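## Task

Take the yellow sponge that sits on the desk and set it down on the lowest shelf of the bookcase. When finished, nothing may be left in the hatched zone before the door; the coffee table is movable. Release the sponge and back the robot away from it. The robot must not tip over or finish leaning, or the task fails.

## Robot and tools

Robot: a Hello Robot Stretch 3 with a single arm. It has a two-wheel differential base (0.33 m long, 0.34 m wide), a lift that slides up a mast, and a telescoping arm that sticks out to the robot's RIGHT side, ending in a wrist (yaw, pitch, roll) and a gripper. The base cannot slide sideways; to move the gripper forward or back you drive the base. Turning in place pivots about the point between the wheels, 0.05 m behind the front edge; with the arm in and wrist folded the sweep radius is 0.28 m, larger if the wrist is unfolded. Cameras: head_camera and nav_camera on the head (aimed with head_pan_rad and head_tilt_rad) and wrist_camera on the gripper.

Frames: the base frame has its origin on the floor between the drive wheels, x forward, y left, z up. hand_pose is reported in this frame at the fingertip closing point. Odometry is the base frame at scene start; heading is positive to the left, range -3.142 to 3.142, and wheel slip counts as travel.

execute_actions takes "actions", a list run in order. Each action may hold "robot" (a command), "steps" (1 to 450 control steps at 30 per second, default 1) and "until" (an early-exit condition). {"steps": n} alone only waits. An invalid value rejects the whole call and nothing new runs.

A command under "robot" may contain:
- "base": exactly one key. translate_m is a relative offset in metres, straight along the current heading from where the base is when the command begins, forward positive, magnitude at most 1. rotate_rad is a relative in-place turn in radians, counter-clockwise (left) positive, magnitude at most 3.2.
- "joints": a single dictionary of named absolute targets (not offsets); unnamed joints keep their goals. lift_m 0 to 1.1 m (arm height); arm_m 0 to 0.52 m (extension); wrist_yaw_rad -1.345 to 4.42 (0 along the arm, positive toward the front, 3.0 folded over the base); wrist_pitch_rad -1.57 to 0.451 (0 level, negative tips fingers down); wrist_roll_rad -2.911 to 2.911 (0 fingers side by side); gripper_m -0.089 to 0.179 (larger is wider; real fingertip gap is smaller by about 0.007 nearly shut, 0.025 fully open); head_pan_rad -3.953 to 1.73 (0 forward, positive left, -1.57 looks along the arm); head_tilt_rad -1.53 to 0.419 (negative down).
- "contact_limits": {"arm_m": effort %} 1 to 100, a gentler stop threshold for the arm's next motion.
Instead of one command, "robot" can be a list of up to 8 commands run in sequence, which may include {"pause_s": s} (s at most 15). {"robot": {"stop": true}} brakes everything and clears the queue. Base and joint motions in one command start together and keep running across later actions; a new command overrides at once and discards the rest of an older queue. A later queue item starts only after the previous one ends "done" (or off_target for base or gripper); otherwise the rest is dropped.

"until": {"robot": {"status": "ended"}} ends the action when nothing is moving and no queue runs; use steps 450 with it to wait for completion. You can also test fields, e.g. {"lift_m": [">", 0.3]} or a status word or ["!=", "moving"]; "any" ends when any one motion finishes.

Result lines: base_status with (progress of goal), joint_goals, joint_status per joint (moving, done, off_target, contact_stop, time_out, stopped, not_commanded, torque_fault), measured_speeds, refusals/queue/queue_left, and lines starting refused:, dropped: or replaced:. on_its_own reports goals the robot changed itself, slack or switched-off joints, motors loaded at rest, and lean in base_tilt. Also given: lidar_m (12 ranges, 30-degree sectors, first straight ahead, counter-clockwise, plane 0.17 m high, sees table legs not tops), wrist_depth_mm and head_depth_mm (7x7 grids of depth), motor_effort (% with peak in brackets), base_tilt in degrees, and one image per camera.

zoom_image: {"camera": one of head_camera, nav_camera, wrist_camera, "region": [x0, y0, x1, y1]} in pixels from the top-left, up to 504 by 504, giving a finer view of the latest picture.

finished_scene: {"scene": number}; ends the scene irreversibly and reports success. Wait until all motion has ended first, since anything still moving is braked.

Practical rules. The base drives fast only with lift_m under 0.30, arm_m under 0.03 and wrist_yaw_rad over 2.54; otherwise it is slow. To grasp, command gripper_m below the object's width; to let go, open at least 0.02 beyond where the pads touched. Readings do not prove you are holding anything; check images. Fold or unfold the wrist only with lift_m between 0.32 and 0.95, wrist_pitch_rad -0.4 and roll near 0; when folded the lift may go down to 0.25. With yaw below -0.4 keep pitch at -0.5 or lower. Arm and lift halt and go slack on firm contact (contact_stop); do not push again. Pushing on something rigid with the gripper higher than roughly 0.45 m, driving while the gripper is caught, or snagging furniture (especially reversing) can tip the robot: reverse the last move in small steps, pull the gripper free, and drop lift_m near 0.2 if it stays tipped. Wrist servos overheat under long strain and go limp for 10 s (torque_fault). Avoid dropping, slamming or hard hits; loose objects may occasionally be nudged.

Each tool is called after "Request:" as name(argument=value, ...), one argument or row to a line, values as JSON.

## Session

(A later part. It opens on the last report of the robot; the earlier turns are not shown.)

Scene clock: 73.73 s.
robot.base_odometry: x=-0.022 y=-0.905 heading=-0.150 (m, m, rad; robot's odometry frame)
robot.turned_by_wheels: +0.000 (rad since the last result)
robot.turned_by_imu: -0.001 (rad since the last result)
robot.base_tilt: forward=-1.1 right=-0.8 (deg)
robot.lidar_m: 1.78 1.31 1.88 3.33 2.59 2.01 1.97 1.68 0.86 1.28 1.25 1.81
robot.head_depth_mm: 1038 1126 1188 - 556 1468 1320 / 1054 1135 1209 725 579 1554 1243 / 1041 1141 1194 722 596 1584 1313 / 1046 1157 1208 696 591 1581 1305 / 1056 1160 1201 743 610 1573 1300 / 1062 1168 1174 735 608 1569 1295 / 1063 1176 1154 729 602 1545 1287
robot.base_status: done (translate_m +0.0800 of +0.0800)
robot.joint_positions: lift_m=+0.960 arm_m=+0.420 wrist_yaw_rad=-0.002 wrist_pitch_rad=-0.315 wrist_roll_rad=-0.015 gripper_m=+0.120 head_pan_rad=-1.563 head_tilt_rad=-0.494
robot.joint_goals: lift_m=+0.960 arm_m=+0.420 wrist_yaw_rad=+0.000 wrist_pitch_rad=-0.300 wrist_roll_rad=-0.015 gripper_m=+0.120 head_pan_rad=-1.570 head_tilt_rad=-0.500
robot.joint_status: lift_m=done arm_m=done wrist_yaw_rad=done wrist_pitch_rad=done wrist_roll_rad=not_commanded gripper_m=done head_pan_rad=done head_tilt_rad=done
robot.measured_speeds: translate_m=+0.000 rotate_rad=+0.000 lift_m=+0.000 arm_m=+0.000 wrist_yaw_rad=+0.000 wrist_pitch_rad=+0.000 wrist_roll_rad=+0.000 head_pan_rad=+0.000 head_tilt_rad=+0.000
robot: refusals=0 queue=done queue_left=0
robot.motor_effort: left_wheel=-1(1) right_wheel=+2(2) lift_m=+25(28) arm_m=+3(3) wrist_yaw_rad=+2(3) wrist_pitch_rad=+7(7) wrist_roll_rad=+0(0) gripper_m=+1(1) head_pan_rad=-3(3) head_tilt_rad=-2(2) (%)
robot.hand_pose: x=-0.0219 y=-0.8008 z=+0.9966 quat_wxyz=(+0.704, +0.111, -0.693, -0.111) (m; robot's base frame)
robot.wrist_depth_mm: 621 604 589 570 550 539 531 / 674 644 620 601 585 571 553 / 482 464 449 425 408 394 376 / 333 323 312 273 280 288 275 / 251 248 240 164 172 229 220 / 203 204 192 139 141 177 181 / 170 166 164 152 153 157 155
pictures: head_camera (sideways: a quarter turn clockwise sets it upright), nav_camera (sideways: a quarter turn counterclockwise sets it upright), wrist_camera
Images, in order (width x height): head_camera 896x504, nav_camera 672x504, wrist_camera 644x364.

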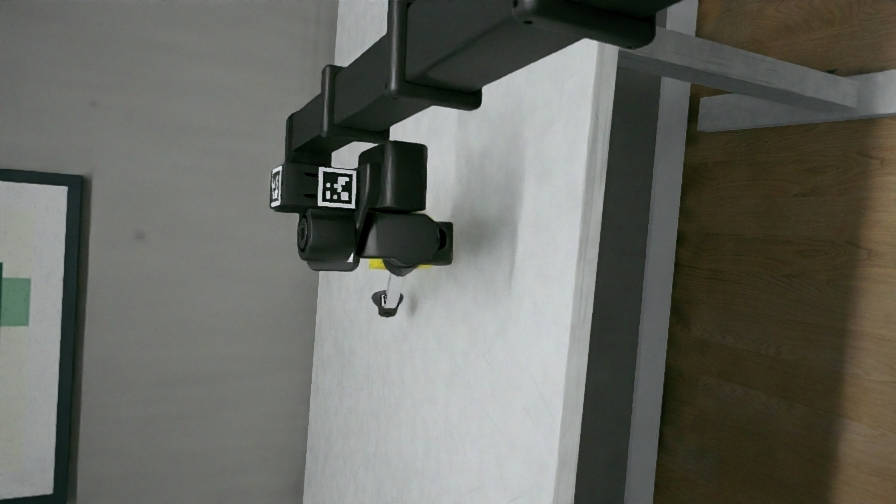

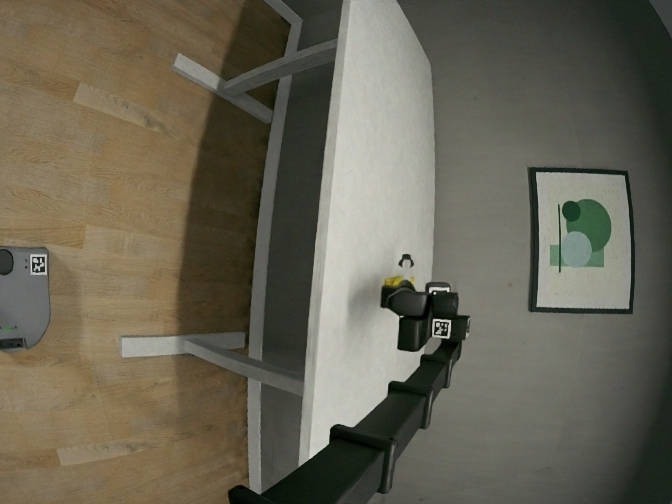

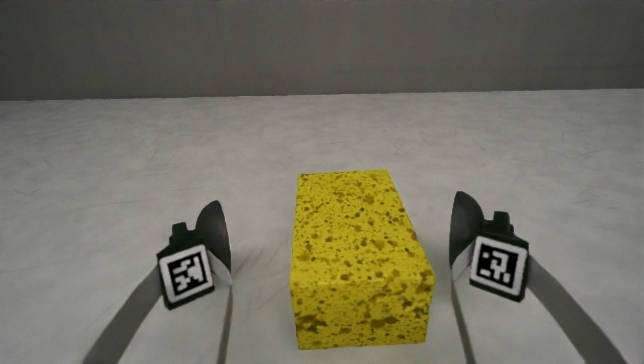

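Request:
execute_actions(
  actions=[
    {"robot":[{"joints":{"arm_m":0.44,"lift_m":0.945}},{"joints":{"gripper_m":0.0}},{"joints":{"lift_m":1.08}},{"joints":{"arm_m":0.0}}],"steps":450,"until":{"robot":{"status":"ended"}}},
  ],
)

Scene clock: 85.50 s.
robot.base_odometry: x=-0.022 y=-0.905 heading=-0.150 (m, m, rad; robot's odometry frame)
robot.turned_by_wheels: +0.000 (rad since the last result)
robot.turned_by_imu: -0.003 (rad since the last result)
robot.base_tilt: forward=-1.1 right=-0.9 (deg)
robot.lidar_m: 1.78 1.31 1.89 3.33 2.60 2.01 1.98 1.68 0.86 1.28 1.25 1.82
robot.head_depth_mm: 1038 1115 - - - - 1261 / 1052 1119 - - - - - / 1040 1124 - - - - - / 1049 1147 1204 344 - 1583 1271 / 1056 1165 1199 792 1564 1570 1305 / 1062 1162 1184 737 607 1553 1284 / 1063 1183 1163 730 602 1557 1282
robot.base_status: done (translate_m +0.0800 of +0.0800)
robot.joint_positions: lift_m=+1.080 arm_m=+0.002 wrist_yaw_rad=-0.001 wrist_pitch_rad=-0.316 wrist_roll_rad=-0.015 gripper_m=+0.020 head_pan_rad=-1.563 head_tilt_rad=-0.494
robot.joint_goals: lift_m=+1.080 arm_m=+0.000 wrist_yaw_rad=+0.000 wrist_pitch_rad=-0.300 wrist_roll_rad=-0.015 gripper_m=+0.019 head_pan_rad=-1.570 head_tilt_rad=-0.500
robot.joint_status: lift_m=done arm_m=done wrist_yaw_rad=done wrist_pitch_rad=done wrist_roll_rad=not_commanded gripper_m=done head_pan_rad=done head_tilt_rad=done
robot.measured_speeds: translate_m=+0.000 rotate_rad=+0.000 lift_m=+0.000 arm_m=+0.000 wrist_yaw_rad=+0.000 wrist_pitch_rad=+0.000 wrist_roll_rad=+0.000 head_pan_rad=+0.000 head_tilt_rad=+0.000
robot: refusals=0 queue=done queue_left=0
robot.on_its_own: gripper_m is held at +0.019, not at your +0.000, by its stall guard, which is not easing now
robot.motor_effort: left_wheel=-1(1) right_wheel=+2(2) lift_m=+39(41) arm_m=-2(2) wrist_yaw_rad=+0(0) wrist_pitch_rad=+7(8) wrist_roll_rad=+0(0) gripper_m=-21(100) head_pan_rad=-3(3) head_tilt_rad=-2(2) (%)
robot.hand_pose: x=-0.0218 y=-0.3833 z=+1.1158 quat_wxyz=(+0.704, +0.112, -0.693, -0.111) (m; robot's base frame)
robot.wrist_depth_mm: - - 981 959 920 898 889 / - - - - 984 984 952 / 906 854 816 791 744 717 - / 603 590 585 182 535 525 506 / 463 451 455 140 137 409 399 / 404 389 358 117 115 336 329 / - - - 127 126 - -
pictures: head_camera (sideways: a quarter turn clockwise sets it upright), nav_camera (sideways: a quarter turn counterclockwise sets it upright), wrist_camera
Images, in order (width x height): head_camera 896x504, nav_camera 672x504, wrist_camera 644x364.

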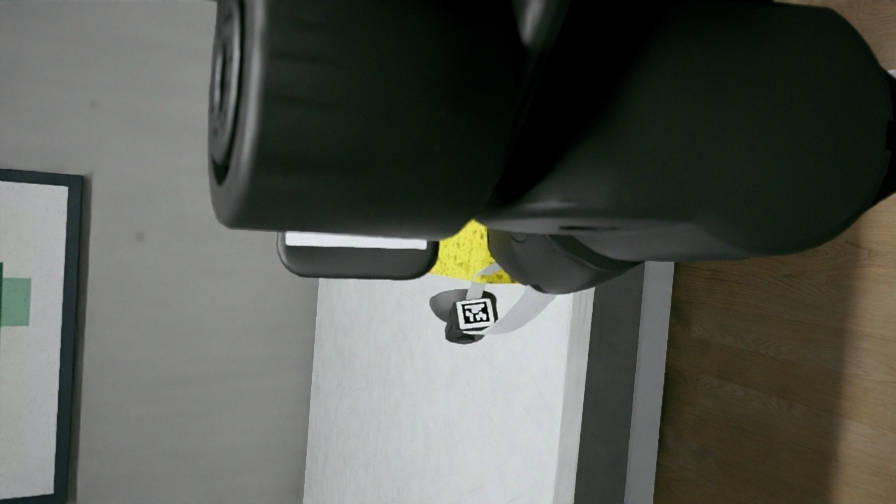

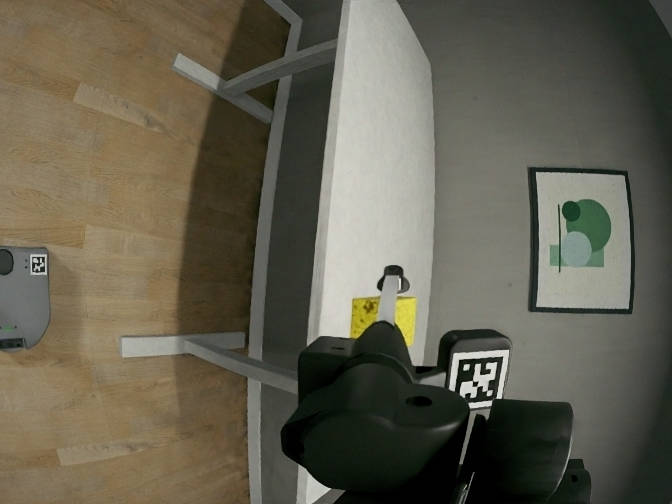

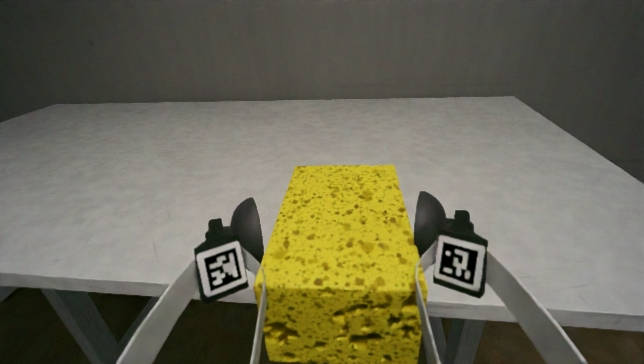

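Request:
execute_actions(
  actions=[
    {"robot":{"joints":{"lift_m":0.5,"head_pan_rad":0.5,"head_tilt_rad":-0.6}},"steps":450,"until":{"robot":{"status":"ended"}}},
  ],
)

Scene clock: 94.17 s.
robot.base_odometry: x=-0.022 y=-0.905 heading=-0.150 (m, m, rad; robot's odometry frame)
robot.turned_by_wheels: +0.000 (rad since the last result)
robot.turned_by_imu: -0.002 (rad since the last result)
robot.base_tilt: forward=-1.0 right=-0.9 (deg)
robot.lidar_m: 1.78 1.31 1.89 3.30 2.59 2.01 1.98 1.69 0.86 1.29 1.25 1.81
robot.head_depth_mm: 1471 1611 1740 1889 1832 1486 1254 / 1563 1701 1851 2039 1820 1485 1245 / 1646 1801 1949 1926 1799 1467 1240 / 1746 1939 2052 1670 1731 1461 1232 / 1874 2045 2137 1824 1792 1459 1225 / 1995 2199 2158 2031 1789 1449 1232 / 2131 2389 2599 2105 1760 1437 1207
robot.base_status: done (translate_m +0.0800 of +0.0800)
robot.joint_positions: lift_m=+0.500 arm_m=+0.002 wrist_yaw_rad=-0.001 wrist_pitch_rad=-0.317 wrist_roll_rad=-0.015 gripper_m=+0.020 head_pan_rad=+0.493 head_tilt_rad=-0.592
robot.joint_goals: lift_m=+0.500 arm_m=+0.000 wrist_yaw_rad=+0.000 wrist_pitch_rad=-0.300 wrist_roll_rad=-0.015 gripper_m=+0.019 head_pan_rad=+0.500 head_tilt_rad=-0.600
robot.joint_status: lift_m=done arm_m=done wrist_yaw_rad=done wrist_pitch_rad=done wrist_roll_rad=not_commanded gripper_m=done head_pan_rad=done head_tilt_rad=done
robot.measured_speeds: translate_m=+0.000 rotate_rad=+0.000 lift_m=+0.000 arm_m=+0.000 wrist_yaw_rad=+0.000 wrist_pitch_rad=+0.000 wrist_roll_rad=+0.000 head_pan_rad=+0.000 head_tilt_rad=+0.000
robot: refusals=0 queue=done queue_left=0
robot.on_its_own: gripper_m is held at +0.019, not at your +0.000, by its stall guard, which is not easing now
robot.motor_effort: left_wheel=-2(1) right_wheel=+2(2) lift_m=+25(37) arm_m=-2(2) wrist_yaw_rad=+1(3) wrist_pitch_rad=+8(8) wrist_roll_rad=+0(0) gripper_m=-20(22) head_pan_rad=+4(39) head_tilt_rad=-2(10) (%)
robot.hand_pose: x=-0.0218 y=-0.3833 z=+0.5362 quat_wxyz=(+0.704, +0.112, -0.693, -0.111) (m; robot's base frame)
robot.wrist_depth_mm: - - 973 956 941 896 874 / - - - - - 942 936 / - - - - - 662 - / - - - 183 - - - / - - - 140 138 912 966 / 896 883 794 117 116 802 788 / 747 731 712 126 127 670 676
pictures: head_camera (sideways: a quarter turn clockwise sets it upright), nav_camera (sideways: a quarter turn counterclockwise sets it upright), wrist_camera
Images, in order (width x height): head_camera 896x504, nav_camera 672x504, wrist_camera 644x364.

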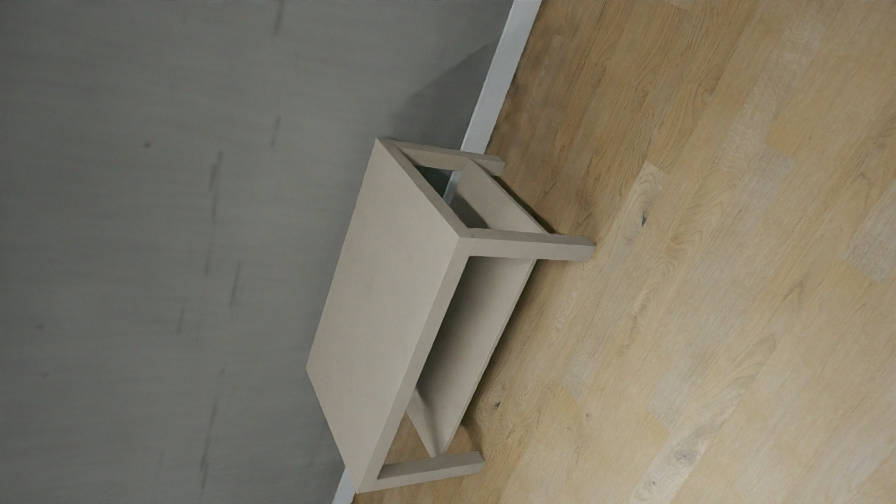

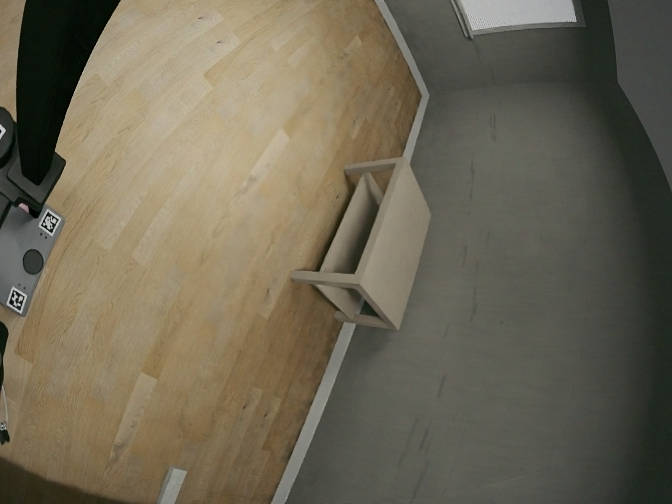

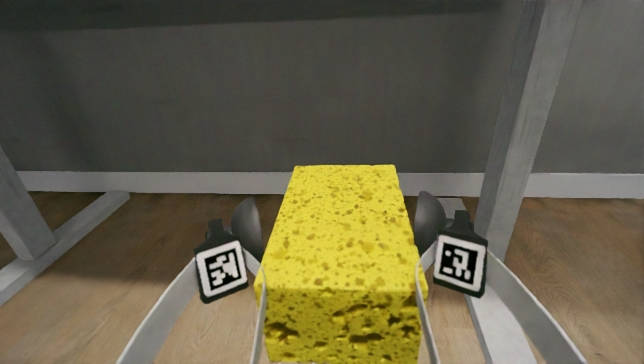

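Request:
execute_actions(
  actions=[
    {"robot":{"joints":{"head_pan_rad":1.7,"head_tilt_rad":-0.3}},"steps":40},
  ],
)

Scene clock: 97.93 s.
robot.base_odometry: x=-0.022 y=-0.905 heading=-0.150 (m, m, rad; robot's odometry frame)
robot.turned_by_wheels: +0.000 (rad since the last result)
robot.turned_by_imu: -0.001 (rad since the last result)
robot.base_tilt: forward=-1.0 right=-0.8 (deg)
robot.lidar_m: 1.78 1.31 1.89 3.34 2.58 2.02 1.98 1.68 0.86 1.28 1.25 1.81
robot.head_depth_mm: 2881 3066 3202 3380 2744 1962 1535 / 2943 3092 3205 3458 2750 1974 1521 / 2974 3143 3259 3508 2716 1947 1512 / 3052 3148 3407 3457 2688 1926 1505 / 3088 3267 3375 3513 2654 1932 1492 / 3207 3297 3454 3579 2651 1905 1491 / 3226 3356 3420 3470 2646 1915 1494
robot.base_status: done (translate_m +0.0800 of +0.0800)
robot.joint_positions: lift_m=+0.500 arm_m=+0.002 wrist_yaw_rad=-0.001 wrist_pitch_rad=-0.317 wrist_roll_rad=-0.015 gripper_m=+0.020 head_pan_rad=+1.693 head_tilt_rad=-0.310
robot.joint_goals: lift_m=+0.500 arm_m=+0.000 wrist_yaw_rad=+0.000 wrist_pitch_rad=-0.300 wrist_roll_rad=-0.015 gripper_m=+0.019 head_pan_rad=+1.700 head_tilt_rad=-0.300
robot.joint_status: lift_m=done arm_m=done wrist_yaw_rad=done wrist_pitch_rad=done wrist_roll_rad=not_commanded gripper_m=done head_pan_rad=done head_tilt_rad=done
robot.measured_speeds: translate_m=+0.000 rotate_rad=+0.000 lift_m=+0.000 arm_m=+0.000 wrist_yaw_rad=+0.000 wrist_pitch_rad=+0.000 wrist_roll_rad=+0.000 head_pan_rad=+0.000 head_tilt_rad=+0.000
robot: refusals=0 queue=done queue_left=0
robot.on_its_own: gripper_m is held at +0.019, not at your +0.000, by its stall guard, which is not easing now
robot.motor_effort: left_wheel=-1(1) right_wheel=+2(2) lift_m=+25(25) arm_m=-3(2) wrist_yaw_rad=+1(2) wrist_pitch_rad=+8(8) wrist_roll_rad=+0(0) gripper_m=-20(20) head_pan_rad=+4(41) head_tilt_rad=+4(19) (%)
robot.hand_pose: x=-0.0218 y=-0.3833 z=+0.5362 quat_wxyz=(+0.704, +0.112, -0.693, -0.111) (m; robot's base frame)
robot.wrist_depth_mm: - - 962 967 935 882 875 / - - - - - 944 942 / - - - - - 664 - / - - - 182 - - - / - - - 140 138 905 967 / 884 856 802 117 116 794 800 / 745 731 717 127 126 664 682
pictures: head_camera (sideways: a quarter turn clockwise sets it upright), nav_camera (sideways: a quarter turn counterclockwise sets it upright), wrist_camera
Images, in order (width x height): head_camera 896x504, nav_camera 672x504, wrist_camera 644x364.

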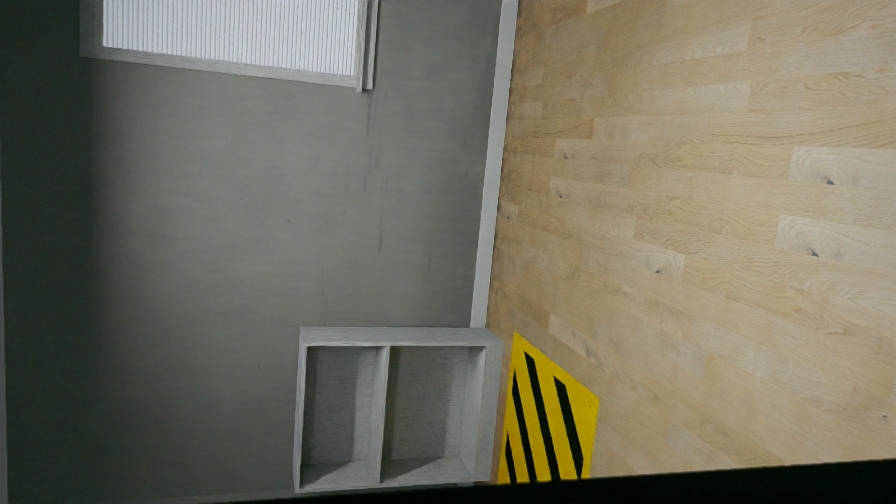

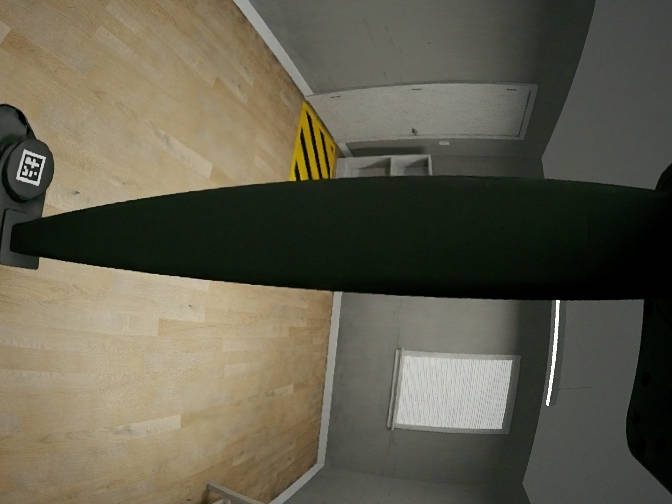

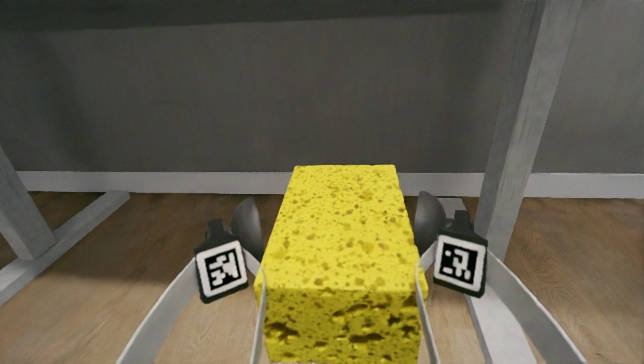

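Request:
execute_actions(
  actions=[
    {"robot":[{"base":{"rotate_rad":1.95},"joints":{"head_pan_rad":0,"head_tilt_rad":-0.4}},{"base":{"translate_m":1.0}},{"base":{"translate_m":1.0}}],"steps":450,"until":{"robot":{"status":"ended"}}},
    {"steps":450,"until":{"robot":{"status":"ended"}}},
    {"steps":450,"until":{"robot":{"status":"ended"}}},
  ],
)

Scene clock: 130.90 s.
robot.base_odometry: x=-0.476 y=+1.043 heading=+1.800 (m, m, rad; robot's odometry frame)
robot.turned_by_wheels: +1.950 (rad since the last result)
robot.turned_by_imu: +1.938 (rad since the last result)
robot.base_tilt: forward=-1.1 right=-0.9 (deg)
robot.lidar_m: 1.66 1.16 1.12 1.14 1.48 3.06 2.66 2.30 2.04 2.61 1.79 1.38
robot.head_depth_mm: 1384 1455 1512 1605 1733 1788 1424 / 1436 1515 1584 1628 1770 1661 1413 / 1487 1584 1635 1688 1866 1698 1407 / 1565 1659 1725 1774 1960 1752 1398 / 1635 1755 1779 1802 1954 1729 1385 / 1579 1681 1732 1820 1931 1716 1382 / 1378 1422 1494 1571 1656 1654 1375
robot.base_status: done (translate_m +1.0000 of +1.0000)
robot.joint_positions: lift_m=+0.500 arm_m=+0.002 wrist_yaw_rad=-0.001 wrist_pitch_rad=-0.317 wrist_roll_rad=-0.015 gripper_m=+0.020 head_pan_rad=+0.007 head_tilt_rad=-0.395
robot.joint_goals: lift_m=+0.500 arm_m=+0.000 wrist_yaw_rad=+0.000 wrist_pitch_rad=-0.300 wrist_roll_rad=-0.015 gripper_m=+0.019 head_pan_rad=+0.000 head_tilt_rad=-0.400
robot.joint_status: lift_m=done arm_m=done wrist_yaw_rad=done wrist_pitch_rad=done wrist_roll_rad=not_commanded gripper_m=done head_pan_rad=done head_tilt_rad=done
robot.measured_speeds: translate_m=+0.000 rotate_rad=+0.000 lift_m=+0.000 arm_m=+0.000 wrist_yaw_rad=+0.000 wrist_pitch_rad=+0.000 wrist_roll_rad=+0.000 head_pan_rad=+0.000 head_tilt_rad=+0.000
robot: refusals=0 queue=done queue_left=0
robot.on_its_own: gripper_m is held at +0.019, not at your +0.000, by its stall guard, which is not easing now
robot.motor_effort: left_wheel=-2(6) right_wheel=+2(6) lift_m=+25(25) arm_m=-3(2) wrist_yaw_rad=+1(0) wrist_pitch_rad=+8(8) wrist_roll_rad=+0(0) gripper_m=-21(20) head_pan_rad=-3(41) head_tilt_rad=-1(9) (%)
robot.hand_pose: x=-0.0218 y=-0.3833 z=+0.5362 quat_wxyz=(+0.704, +0.112, -0.693, -0.111) (m; robot's base frame)
robot.wrist_depth_mm: - - - - - - - / - - - - - - - / - - - - - - - / - - - 183 - - - / - - - 140 138 968 978 / 894 893 789 118 116 798 780 / 740 737 716 126 126 682 676
pictures: head_camera (sideways: a quarter turn clockwise sets it upright), nav_camera (sideways: a quarter turn counterclockwise sets it upright), wrist_camera
Images, in order (width x height): head_camera 896x504, nav_camera 672x504, wrist_camera 644x364.

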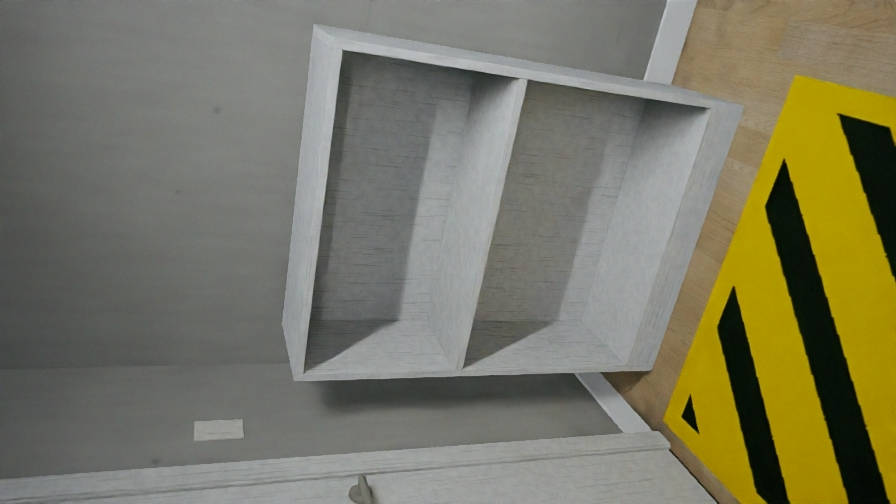

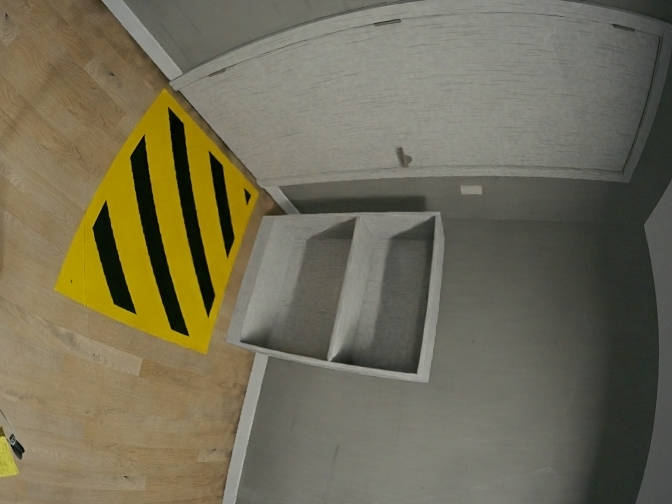

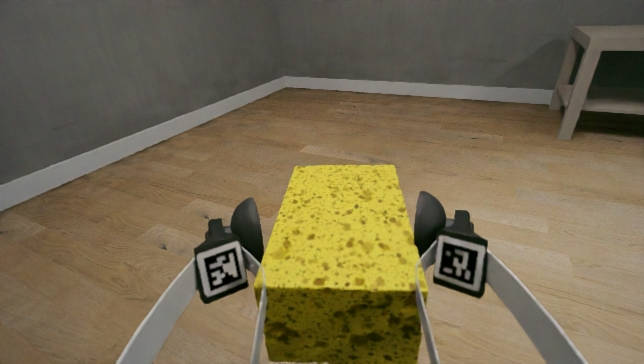

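Request:
execute_actions(
  actions=[
    {"robot":[{"base":{"translate_m":0.65}},{"base":{"rotate_rad":1.57},"joints":{"head_pan_rad":-1.57,"head_tilt_rad":-0.9,"lift_m":0.25,"wrist_pitch_rad":-0.1}}],"steps":450,"until":{"robot":{"status":"ended"}}},
  ],
)

Scene clock: 151.90 s.
robot.base_odometry: x=-0.624 y=+1.676 heading=-2.913 (m, m, rad; robot's odometry frame)
robot.turned_by_wheels: +1.570 (rad since the last result)
robot.turned_by_imu: +1.566 (rad since the last result)
robot.base_tilt: forward=-1.0 right=-0.8 (deg)
robot.lidar_m: 0.83 1.10 2.44 3.27 2.46 2.44 1.75 1.19 0.80 1.03 0.88 0.82
robot.head_depth_mm: 884 1001 1022 1322 1390 1265 1118 / 920 1051 1025 1435 1368 1253 1114 / 958 1097 1063 1470 1388 1245 1134 / 999 1132 1088 1531 1406 1191 - / 1047 1167 1429 1517 1415 1234 1101 / 971 1089 1251 1521 1404 1225 1098 / 925 1164 1334 1485 1399 1222 1093
robot.base_status: done (rotate_rad +1.5699 of +1.5700)
robot.joint_positions: lift_m=+0.250 arm_m=+0.002 wrist_yaw_rad=-0.001 wrist_pitch_rad=-0.123 wrist_roll_rad=-0.015 gripper_m=+0.020 head_pan_rad=-1.563 head_tilt_rad=-0.889
robot.joint_goals: lift_m=+0.250 arm_m=+0.000 wrist_yaw_rad=+0.000 wrist_pitch_rad=-0.100 wrist_roll_rad=-0.015 gripper_m=+0.019 head_pan_rad=-1.570 head_tilt_rad=-0.900
robot.joint_status: lift_m=done arm_m=done wrist_yaw_rad=done wrist_pitch_rad=done wrist_roll_rad=not_commanded gripper_m=done head_pan_rad=done head_tilt_rad=done
robot.measured_speeds: translate_m=+0.000 rotate_rad=+0.000 lift_m=+0.000 arm_m=+0.000 wrist_yaw_rad=+0.000 wrist_pitch_rad=+0.000 wrist_roll_rad=+0.000 head_pan_rad=+0.000 head_tilt_rad=+0.000
robot: refusals=0 queue=done queue_left=0
robot.on_its_own: gripper_m is held at +0.019, not at your +0.000, by its stall guard, which is not easing now
robot.motor_effort: left_wheel=-2(6) right_wheel=+2(5) lift_m=+25(24) arm_m=-2(2) wrist_yaw_rad=+1(2) wrist_pitch_rad=+11(11) wrist_roll_rad=+0(0) gripper_m=-20(21) head_pan_rad=-3(40) head_tilt_rad=-4(23) (%)
robot.hand_pose: x=-0.0218 y=-0.3987 z=+0.3337 quat_wxyz=(+0.711, +0.043, -0.700, -0.044) (m; robot's base frame)
robot.wrist_depth_mm: 606 774 786 826 743 672 608 / 620 788 843 880 771 695 598 / 623 807 879 921 825 730 576 / 631 805 944 182 815 761 550 / 647 788 839 140 138 632 553 / 647 705 622 117 116 552 518 / 568 554 540 127 126 514 507
pictures: head_camera (sideways: a quarter turn clockwise sets it upright), nav_camera (sideways: a quarter turn counterclockwise sets it upright), wrist_camera
Images, in order (width x height): head_camera 896x504, nav_camera 672x504, wrist_camera 644x364.

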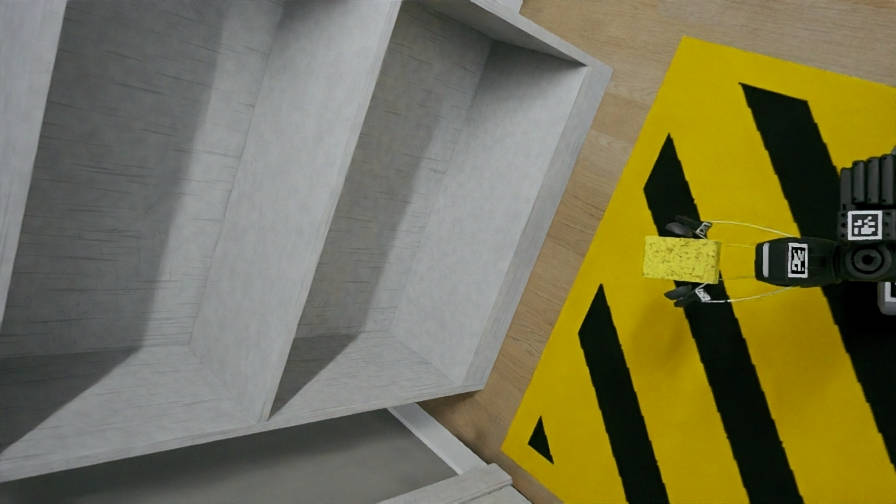

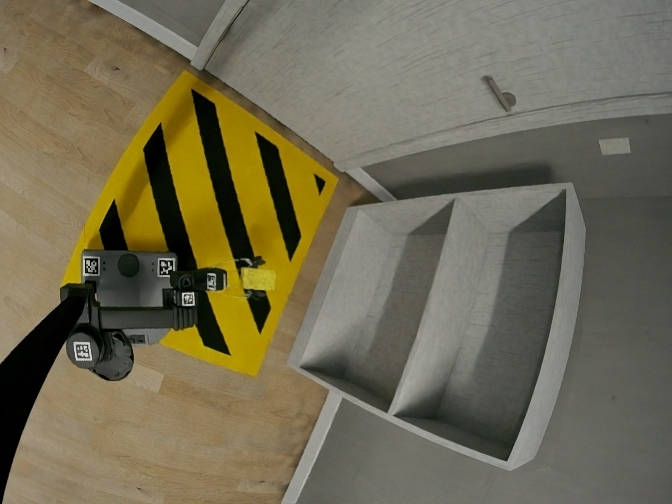

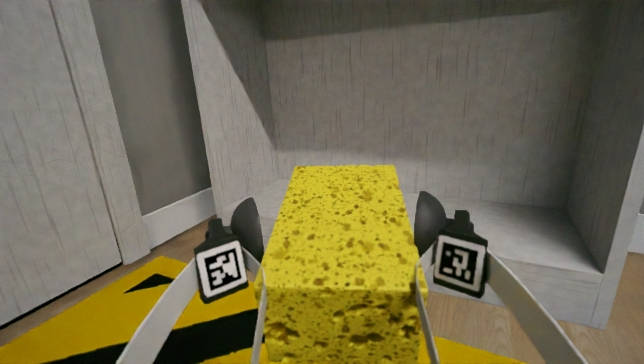

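Request:
execute_actions(
  actions=[
    {"robot":[{"joints":{"arm_m":0.5}},{"joints":{"lift_m":0.14}}],"steps":450,"until":{"robot":{"status":"ended"}}},
  ],
)

Scene clock: 166.40 s.
robot.base_odometry: x=-0.624 y=+1.676 heading=-2.913 (m, m, rad; robot's odometry frame)
robot.turned_by_wheels: +0.000 (rad since the last result)
robot.turned_by_imu: -0.003 (rad since the last result)
robot.base_tilt: forward=-1.0 right=-0.8 (deg)
robot.lidar_m: 0.83 1.10 2.45 3.30 2.46 2.45 1.75 1.19 0.80 1.03 0.88 0.82
robot.head_depth_mm: 884 1002 1013 1322 1384 1264 1124 / 922 1049 1040 1445 1379 1252 1119 / 956 1096 1061 1464 1385 1246 1125 / 1002 1132 1087 1528 1381 1246 1115 / 1049 1171 1440 1520 1413 1239 1096 / 968 1083 1255 1519 1388 1223 1094 / 925 1157 1332 1477 1405 1218 1094
robot.base_status: done (rotate_rad +1.5699 of +1.5700)
robot.joint_positions: lift_m=+0.140 arm_m=+0.500 wrist_yaw_rad=-0.001 wrist_pitch_rad=-0.122 wrist_roll_rad=-0.015 gripper_m=+0.020 head_pan_rad=-1.563 head_tilt_rad=-0.889
robot.joint_goals: lift_m=+0.140 arm_m=+0.500 wrist_yaw_rad=+0.000 wrist_pitch_rad=-0.100 wrist_roll_rad=-0.015 gripper_m=+0.019 head_pan_rad=-1.570 head_tilt_rad=-0.900
robot.joint_status: lift_m=done arm_m=done wrist_yaw_rad=done wrist_pitch_rad=done wrist_roll_rad=not_commanded gripper_m=done head_pan_rad=done head_tilt_rad=done
robot.measured_speeds: translate_m=+0.000 rotate_rad=+0.000 lift_m=+0.000 arm_m=+0.000 wrist_yaw_rad=+0.000 wrist_pitch_rad=+0.000 wrist_roll_rad=+0.000 head_pan_rad=+0.000 head_tilt_rad=+0.000
robot: refusals=0 queue=done queue_left=0
robot.on_its_own: gripper_m is held at +0.019, not at your +0.000, by its stall guard, which is not easing now
robot.motor_effort: left_wheel=-1(1) right_wheel=+2(2) lift_m=+25(24) arm_m=+3(3) wrist_yaw_rad=+1(2) wrist_pitch_rad=+10(11) wrist_roll_rad=+0(0) gripper_m=-20(19) head_pan_rad=-4(4) head_tilt_rad=-4(4) (%)
robot.hand_pose: x=-0.0218 y=-0.8961 z=+0.2238 quat_wxyz=(+0.711, +0.043, -0.700, -0.044) (m; robot's base frame)
robot.wrist_depth_mm: 304 371 422 370 328 297 271 / 307 377 444 391 344 309 281 / 310 384 467 414 362 321 292 / 314 390 486 182 365 337 304 / 319 391 467 140 138 346 318 / 313 334 292 117 116 303 298 / 302 267 259 126 126 245 243
pictures: head_camera (sideways: a quarter turn clockwise sets it upright), nav_camera (sideways: a quarter turn counterclockwise sets it upright), wrist_camera
Images, in order (width x height): head_camera 896x504, nav_camera 672x504, wrist_camera 644x364.

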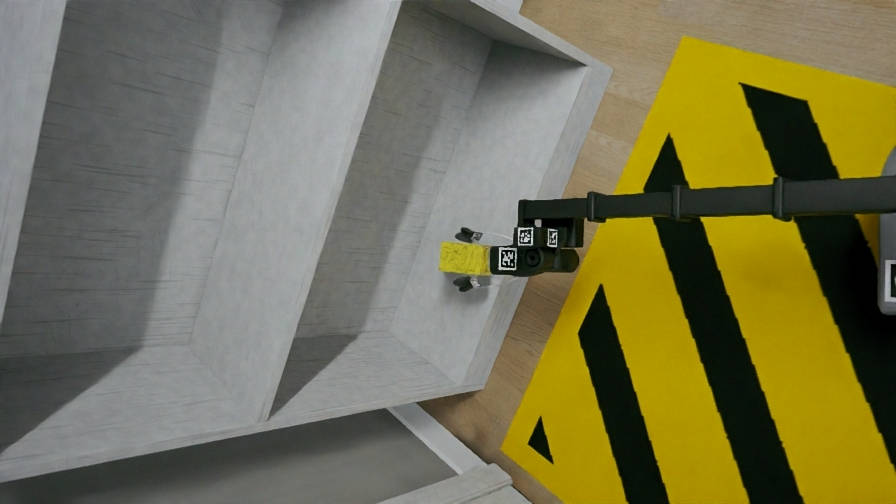

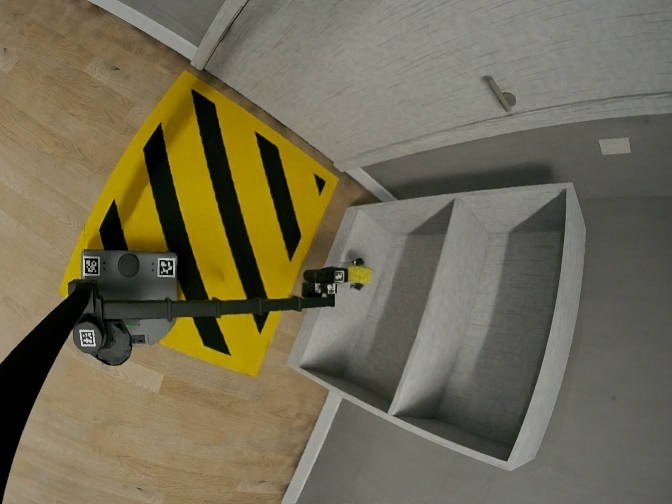

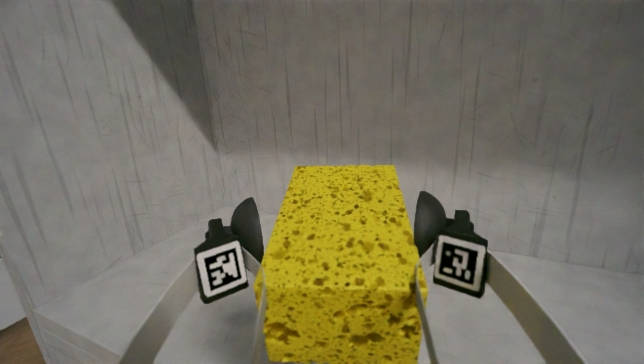

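Request:
execute_actions(
  actions=[
    {"robot":{"joints":{"wrist_pitch_rad":-0.4,"arm_m":0.52}},"steps":450,"until":{"robot":{"status":"ended"}}},
  ],
)

Scene clock: 170.67 s.
robot.base_odometry: x=-0.624 y=+1.676 heading=-2.913 (m, m, rad; robot's odometry frame)
robot.turned_by_wheels: +0.000 (rad since the last result)
robot.turned_by_imu: -0.001 (rad since the last result)
robot.base_tilt: forward=-1.1 right=-0.9 (deg)
robot.lidar_m: 0.83 1.10 2.45 3.29 2.45 2.44 1.75 1.19 0.80 0.83 0.88 0.83
robot.head_depth_mm: 887 1005 1008 1320 1391 1255 1117 / 922 1051 1031 1435 1375 1252 1111 / 963 1103 1064 1479 1390 1254 1127 / 1002 1138 1082 1522 1386 1241 1114 / 1045 1164 1432 1519 1403 1232 1105 / 973 1086 1250 1521 1395 1225 1098 / 927 1166 1331 1483 1397 1223 1093
robot.base_status: done (rotate_rad +1.5699 of +1.5700)
robot.joint_positions: lift_m=+0.140 arm_m=+0.520 wrist_yaw_rad=-0.001 wrist_pitch_rad=-0.414 wrist_roll_rad=-0.015 gripper_m=+0.020 head_pan_rad=-1.563 head_tilt_rad=-0.889
robot.joint_goals: lift_m=+0.140 arm_m=+0.520 wrist_yaw_rad=+0.000 wrist_pitch_rad=-0.400 wrist_roll_rad=-0.015 gripper_m=+0.019 head_pan_rad=-1.570 head_tilt_rad=-0.900
robot.joint_status: lift_m=done arm_m=done wrist_yaw_rad=done wrist_pitch_rad=done wrist_roll_rad=not_commanded gripper_m=done head_pan_rad=done head_tilt_rad=done
robot.measured_speeds: translate_m=+0.000 rotate_rad=+0.000 lift_m=+0.000 arm_m=+0.000 wrist_yaw_rad=+0.000 wrist_pitch_rad=+0.000 wrist_roll_rad=+0.000 head_pan_rad=+0.000 head_tilt_rad=+0.000
robot: refusals=0 queue=done queue_left=0
robot.on_its_own: gripper_m is held at +0.019, not at your +0.000, by its stall guard, which is not easing now
robot.motor_effort: left_wheel=-1(1) right_wheel=+2(2) lift_m=+25(25) arm_m=+3(4) wrist_yaw_rad=+1(2) wrist_pitch_rad=+7(10) wrist_roll_rad=+0(0) gripper_m=-20(19) head_pan_rad=-4(2) head_tilt_rad=-4(4) (%)
robot.hand_pose: x=-0.0218 y=-0.8895 z=+0.1538 quat_wxyz=(+0.697, +0.146, -0.687, -0.145) (m; robot's base frame)
robot.wrist_depth_mm: 295 362 397 351 313 284 258 / 302 374 443 385 340 303 277 / 311 371 394 381 352 326 296 / 302 307 299 183 282 277 271 / 278 248 250 139 138 228 224 / 329 266 190 117 116 191 190 / 289 283 238 126 127 167 165
pictures: head_camera (sideways: a quarter turn clockwise sets it upright), nav_camera (sideways: a quarter turn counterclockwise sets it upright), wrist_camera
Images, in order (width x height): head_camera 896x504, nav_camera 672x504, wrist_camera 644x364.

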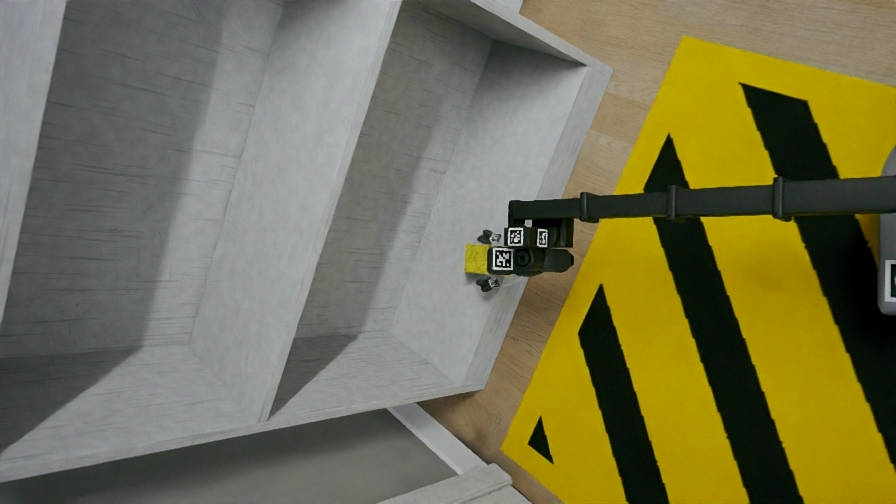

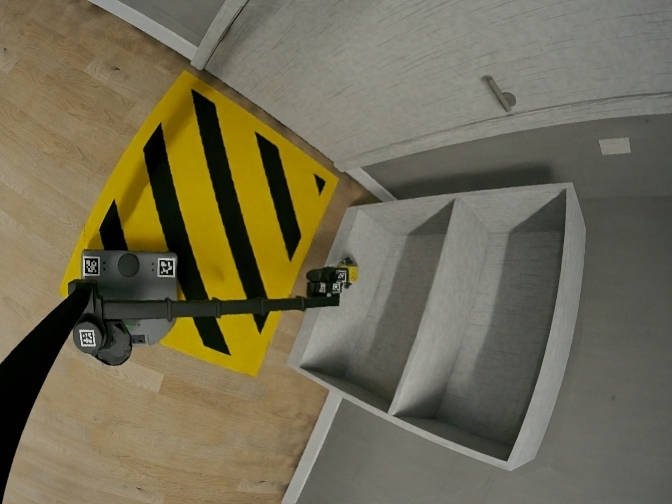

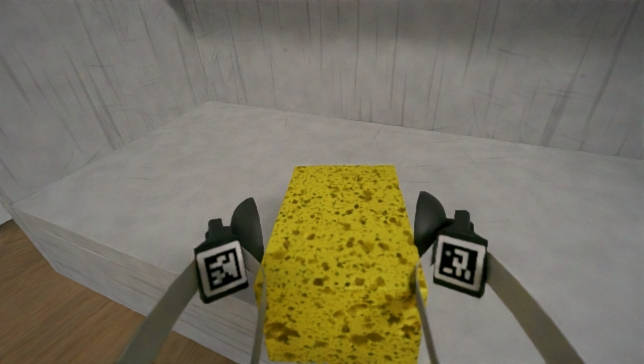

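Request:
execute_actions(
  actions=[
    {"robot":[{"base":{"translate_m":-0.12}},{"joints":{"lift_m":0.08}}],"steps":450,"until":{"robot":{"status":"ended"}}},
  ],
)

Scene clock: 176.80 s.
robot.base_odometry: x=-0.507 y=+1.703 heading=-2.913 (m, m, rad; robot's odometry frame)
robot.turned_by_wheels: +0.000 (rad since the last result)
robot.turned_by_imu: -0.001 (rad since the last result)
robot.base_tilt: forward=-1.1 right=-0.8 (deg)
robot.lidar_m: 0.95 1.25 2.77 3.29 2.37 2.81 1.67 1.13 0.74 1.02 1.00 0.93
robot.head_depth_mm: 690 956 1012 1346 1436 1263 1116 / 880 1002 1002 1375 1373 1262 1114 / 918 1048 1022 1443 1372 1254 1114 / 960 1107 1054 1495 1368 1248 1105 / 1008 1138 1393 1508 1422 1238 1098 / 1049 1157 1404 1512 1398 1228 1096 / 985 1082 1256 1545 1384 1223 1100
robot.base_status: done (translate_m -0.1200 of -0.1200)
robot.joint_positions: lift_m=+0.096 arm_m=+0.520 wrist_yaw_rad=-0.001 wrist_pitch_rad=-0.342 wrist_roll_rad=-0.015 gripper_m=+0.020 head_pan_rad=-1.563 head_tilt_rad=-0.889
robot.joint_goals: lift_m=+0.097 arm_m=+0.520 wrist_yaw_rad=+0.000 wrist_pitch_rad=-0.400 wrist_roll_rad=-0.015 gripper_m=+0.019 head_pan_rad=-1.570 head_tilt_rad=-0.900
robot.joint_status: lift_m=contact_stop arm_m=done wrist_yaw_rad=done wrist_pitch_rad=done wrist_roll_rad=not_commanded gripper_m=done head_pan_rad=done head_tilt_rad=done
robot.measured_speeds: translate_m=+0.000 rotate_rad=+0.000 lift_m=-0.011 arm_m=+0.000 wrist_yaw_rad=+0.000 wrist_pitch_rad=+0.216 wrist_roll_rad=+0.000 head_pan_rad=+0.000 head_tilt_rad=+0.000
robot: refusals=0 queue=dropped queue_left=0
robot.on_its_own: gripper_m is held at +0.019, not at your +0.000, by its stall guard, which is not easing now; lift_m is slack since a contact_stop, until your next command for it (your +0.080 is given up)
robot.motor_effort: left_wheel=-2(6) right_wheel=+2(3) lift_m=+26(29) arm_m=+3(3) wrist_yaw_rad=+2(2) wrist_pitch_rad=-35(35) wrist_roll_rad=+0(0) gripper_m=-20(21) head_pan_rad=-3(4) head_tilt_rad=-3(3) (%)
robot.hand_pose: x=-0.0218 y=-0.8980 z=+0.1262 quat_wxyz=(+0.702, +0.121, -0.691, -0.120) (m; robot's base frame)
robot.wrist_depth_mm: 376 395 340 299 267 241 220 / 387 431 376 325 287 259 233 / 379 394 375 339 305 277 247 / 288 279 271 173 241 247 240 / 221 216 219 136 134 196 192 / 180 177 141 116 115 160 159 / 181 151 146 128 130 139 137
pictures: head_camera (sideways: a quarter turn clockwise sets it upright), nav_camera (sideways: a quarter turn counterclockwise sets it upright), wrist_camera
Images, in order (width x height): head_camera 896x504, nav_camera 672x504, wrist_camera 644x364.

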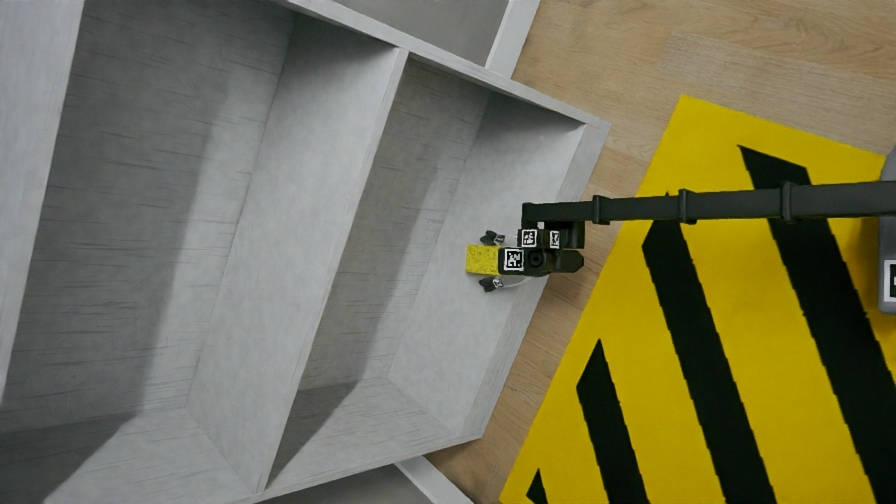

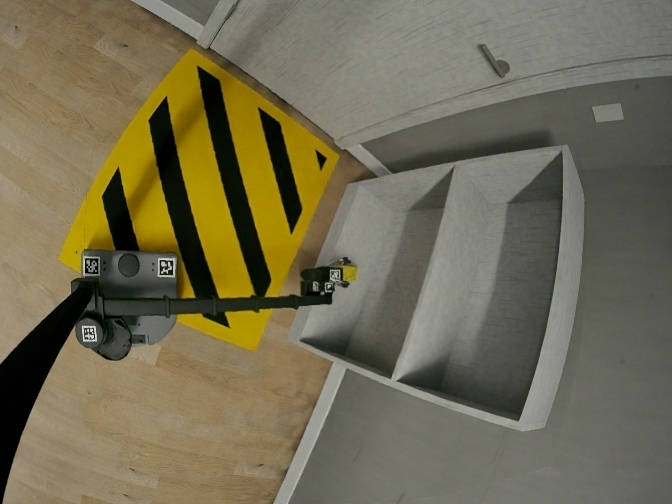

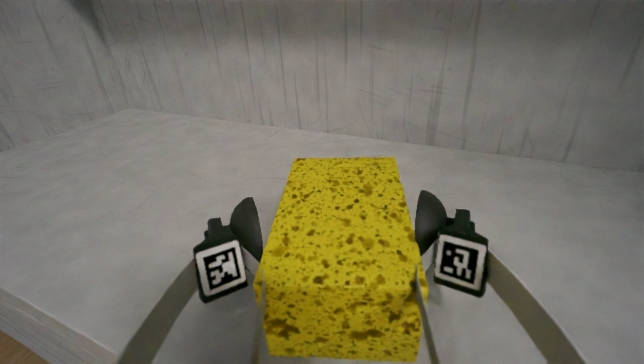

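Release, retract, stow, and back away from the hatched area.

Request:
execute_actions(
  actions=[
    {"robot":[{"joints":{"lift_m":0.11,"gripper_m":0.1}},{"joints":{"arm_m":0.0}},{"joints":{"lift_m":0.4}},{"joints":{"wrist_yaw_rad":3.0}},{"base":{"rotate_rad":1.6},"joints":{"lift_m":0.25}},{"base":{"translate_m":1.0}},{"base":{"translate_m":0.5}}],"steps":450,"until":{"robot":{"status":"ended"}}},
    {"steps":450,"until":{"robot":{"status":"ended"}}},
    {"steps":450,"until":{"robot":{"status":"ended"}}},
  ],
)

Scene clock: 204.23 s.
robot.base_odometry: x=-0.125 y=+0.253 heading=-1.313 (m, m, rad; robot's odometry frame)
robot.turned_by_wheels: +1.600 (rad since the last result)
robot.turned_by_imu: +1.586 (rad since the last result)
robot.base_tilt: forward=-1.1 right=-0.8 (deg)
robot.lidar_m: 2.32 2.32 1.58 1.61 2.56 2.40 2.18 1.69 1.59 1.62 2.09 1.89
robot.head_depth_mm: 1358 1518 1750 1673 1451 1261 1121 / 1410 1606 1851 1676 1431 1258 1110 / 1478 1684 1894 1681 1429 1256 1130 / 1536 1795 1960 1648 1416 1238 1150 / 1604 1874 1964 1644 1403 1238 1117 / 1704 1999 1949 1629 1402 1230 1100 / 1795 2108 1937 1631 1395 1221 1095
robot.base_status: done (translate_m +0.5000 of +0.5000)
robot.joint_positions: lift_m=+0.250 arm_m=+0.002 wrist_yaw_rad=+2.998 wrist_pitch_rad=-0.415 wrist_roll_rad=-0.015 gripper_m=+0.100 head_pan_rad=-1.563 head_tilt_rad=-0.889
robot.joint_goals: lift_m=+0.250 arm_m=+0.000 wrist_yaw_rad=+3.000 wrist_pitch_rad=-0.400 wrist_roll_rad=-0.015 gripper_m=+0.100 head_pan_rad=-1.570 head_tilt_rad=-0.900
robot.joint_status: lift_m=done arm_m=done wrist_yaw_rad=done wrist_pitch_rad=done wrist_roll_rad=not_commanded gripper_m=done head_pan_rad=done head_tilt_rad=done
robot.measured_speeds: translate_m=+0.000 rotate_rad=+0.000 lift_m=+0.000 arm_m=+0.000 wrist_yaw_rad=+0.000 wrist_pitch_rad=+0.000 wrist_roll_rad=+0.000 head_pan_rad=+0.000 head_tilt_rad=+0.000
robot: refusals=0 queue=done queue_left=0
robot.motor_effort: left_wheel=-1(9) right_wheel=+2(8) lift_m=+26(38) arm_m=-2(2) wrist_yaw_rad=+3(4) wrist_pitch_rad=+7(28) wrist_roll_rad=+0(0) gripper_m=+0(79) head_pan_rad=-4(3) head_tilt_rad=-3(4) (%)
robot.hand_pose: x=+0.0109 y=+0.0752 z=+0.2636 quat_wxyz=(+0.194, +0.695, +0.097, +0.685) (m; robot's base frame)
robot.wrist_depth_mm: - - - - - - - / - - - - - - - / 989 949 909 878 838 816 794 / 734 709 690 675 653 637 615 / 586 567 - 563 528 520 504 / 490 507 - - 448 427 430 / - - - - 382 378 374
pictures: head_camera (sideways: a quarter turn clockwise sets it upright), nav_camera (sideways: a quarter turn counterclockwise sets it upright), wrist_camera
Images, in order (width x height): head_camera 896x504, nav_camera 672x504, wrist_camera 644x364.

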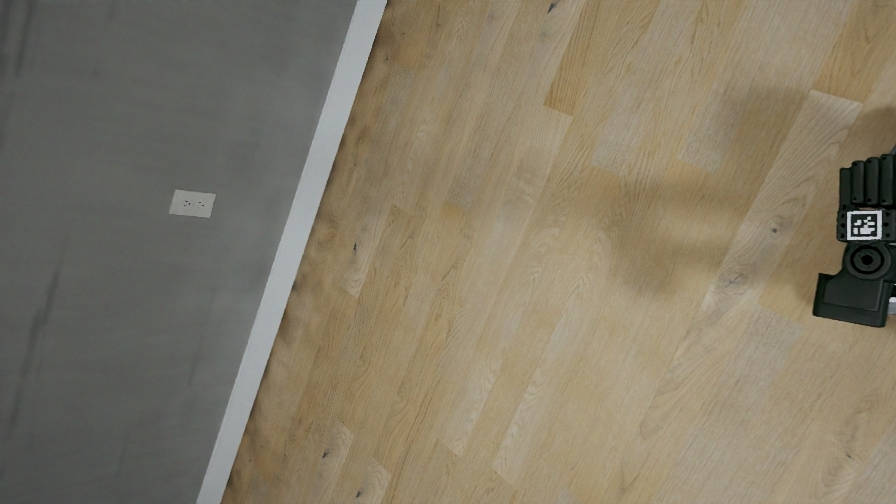

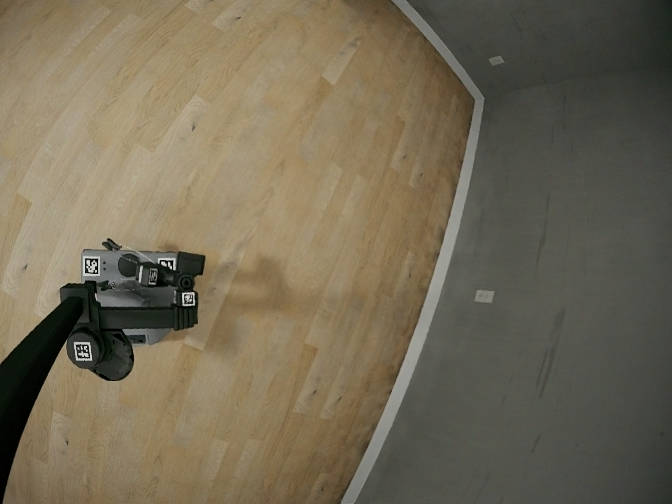

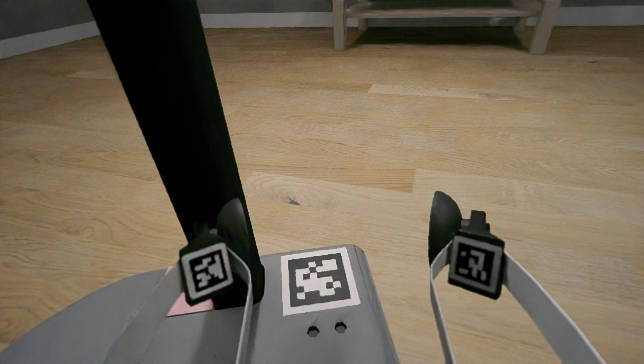

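Request:
finished_scene(
  scene=1,
)

The scene is finished: the task was done.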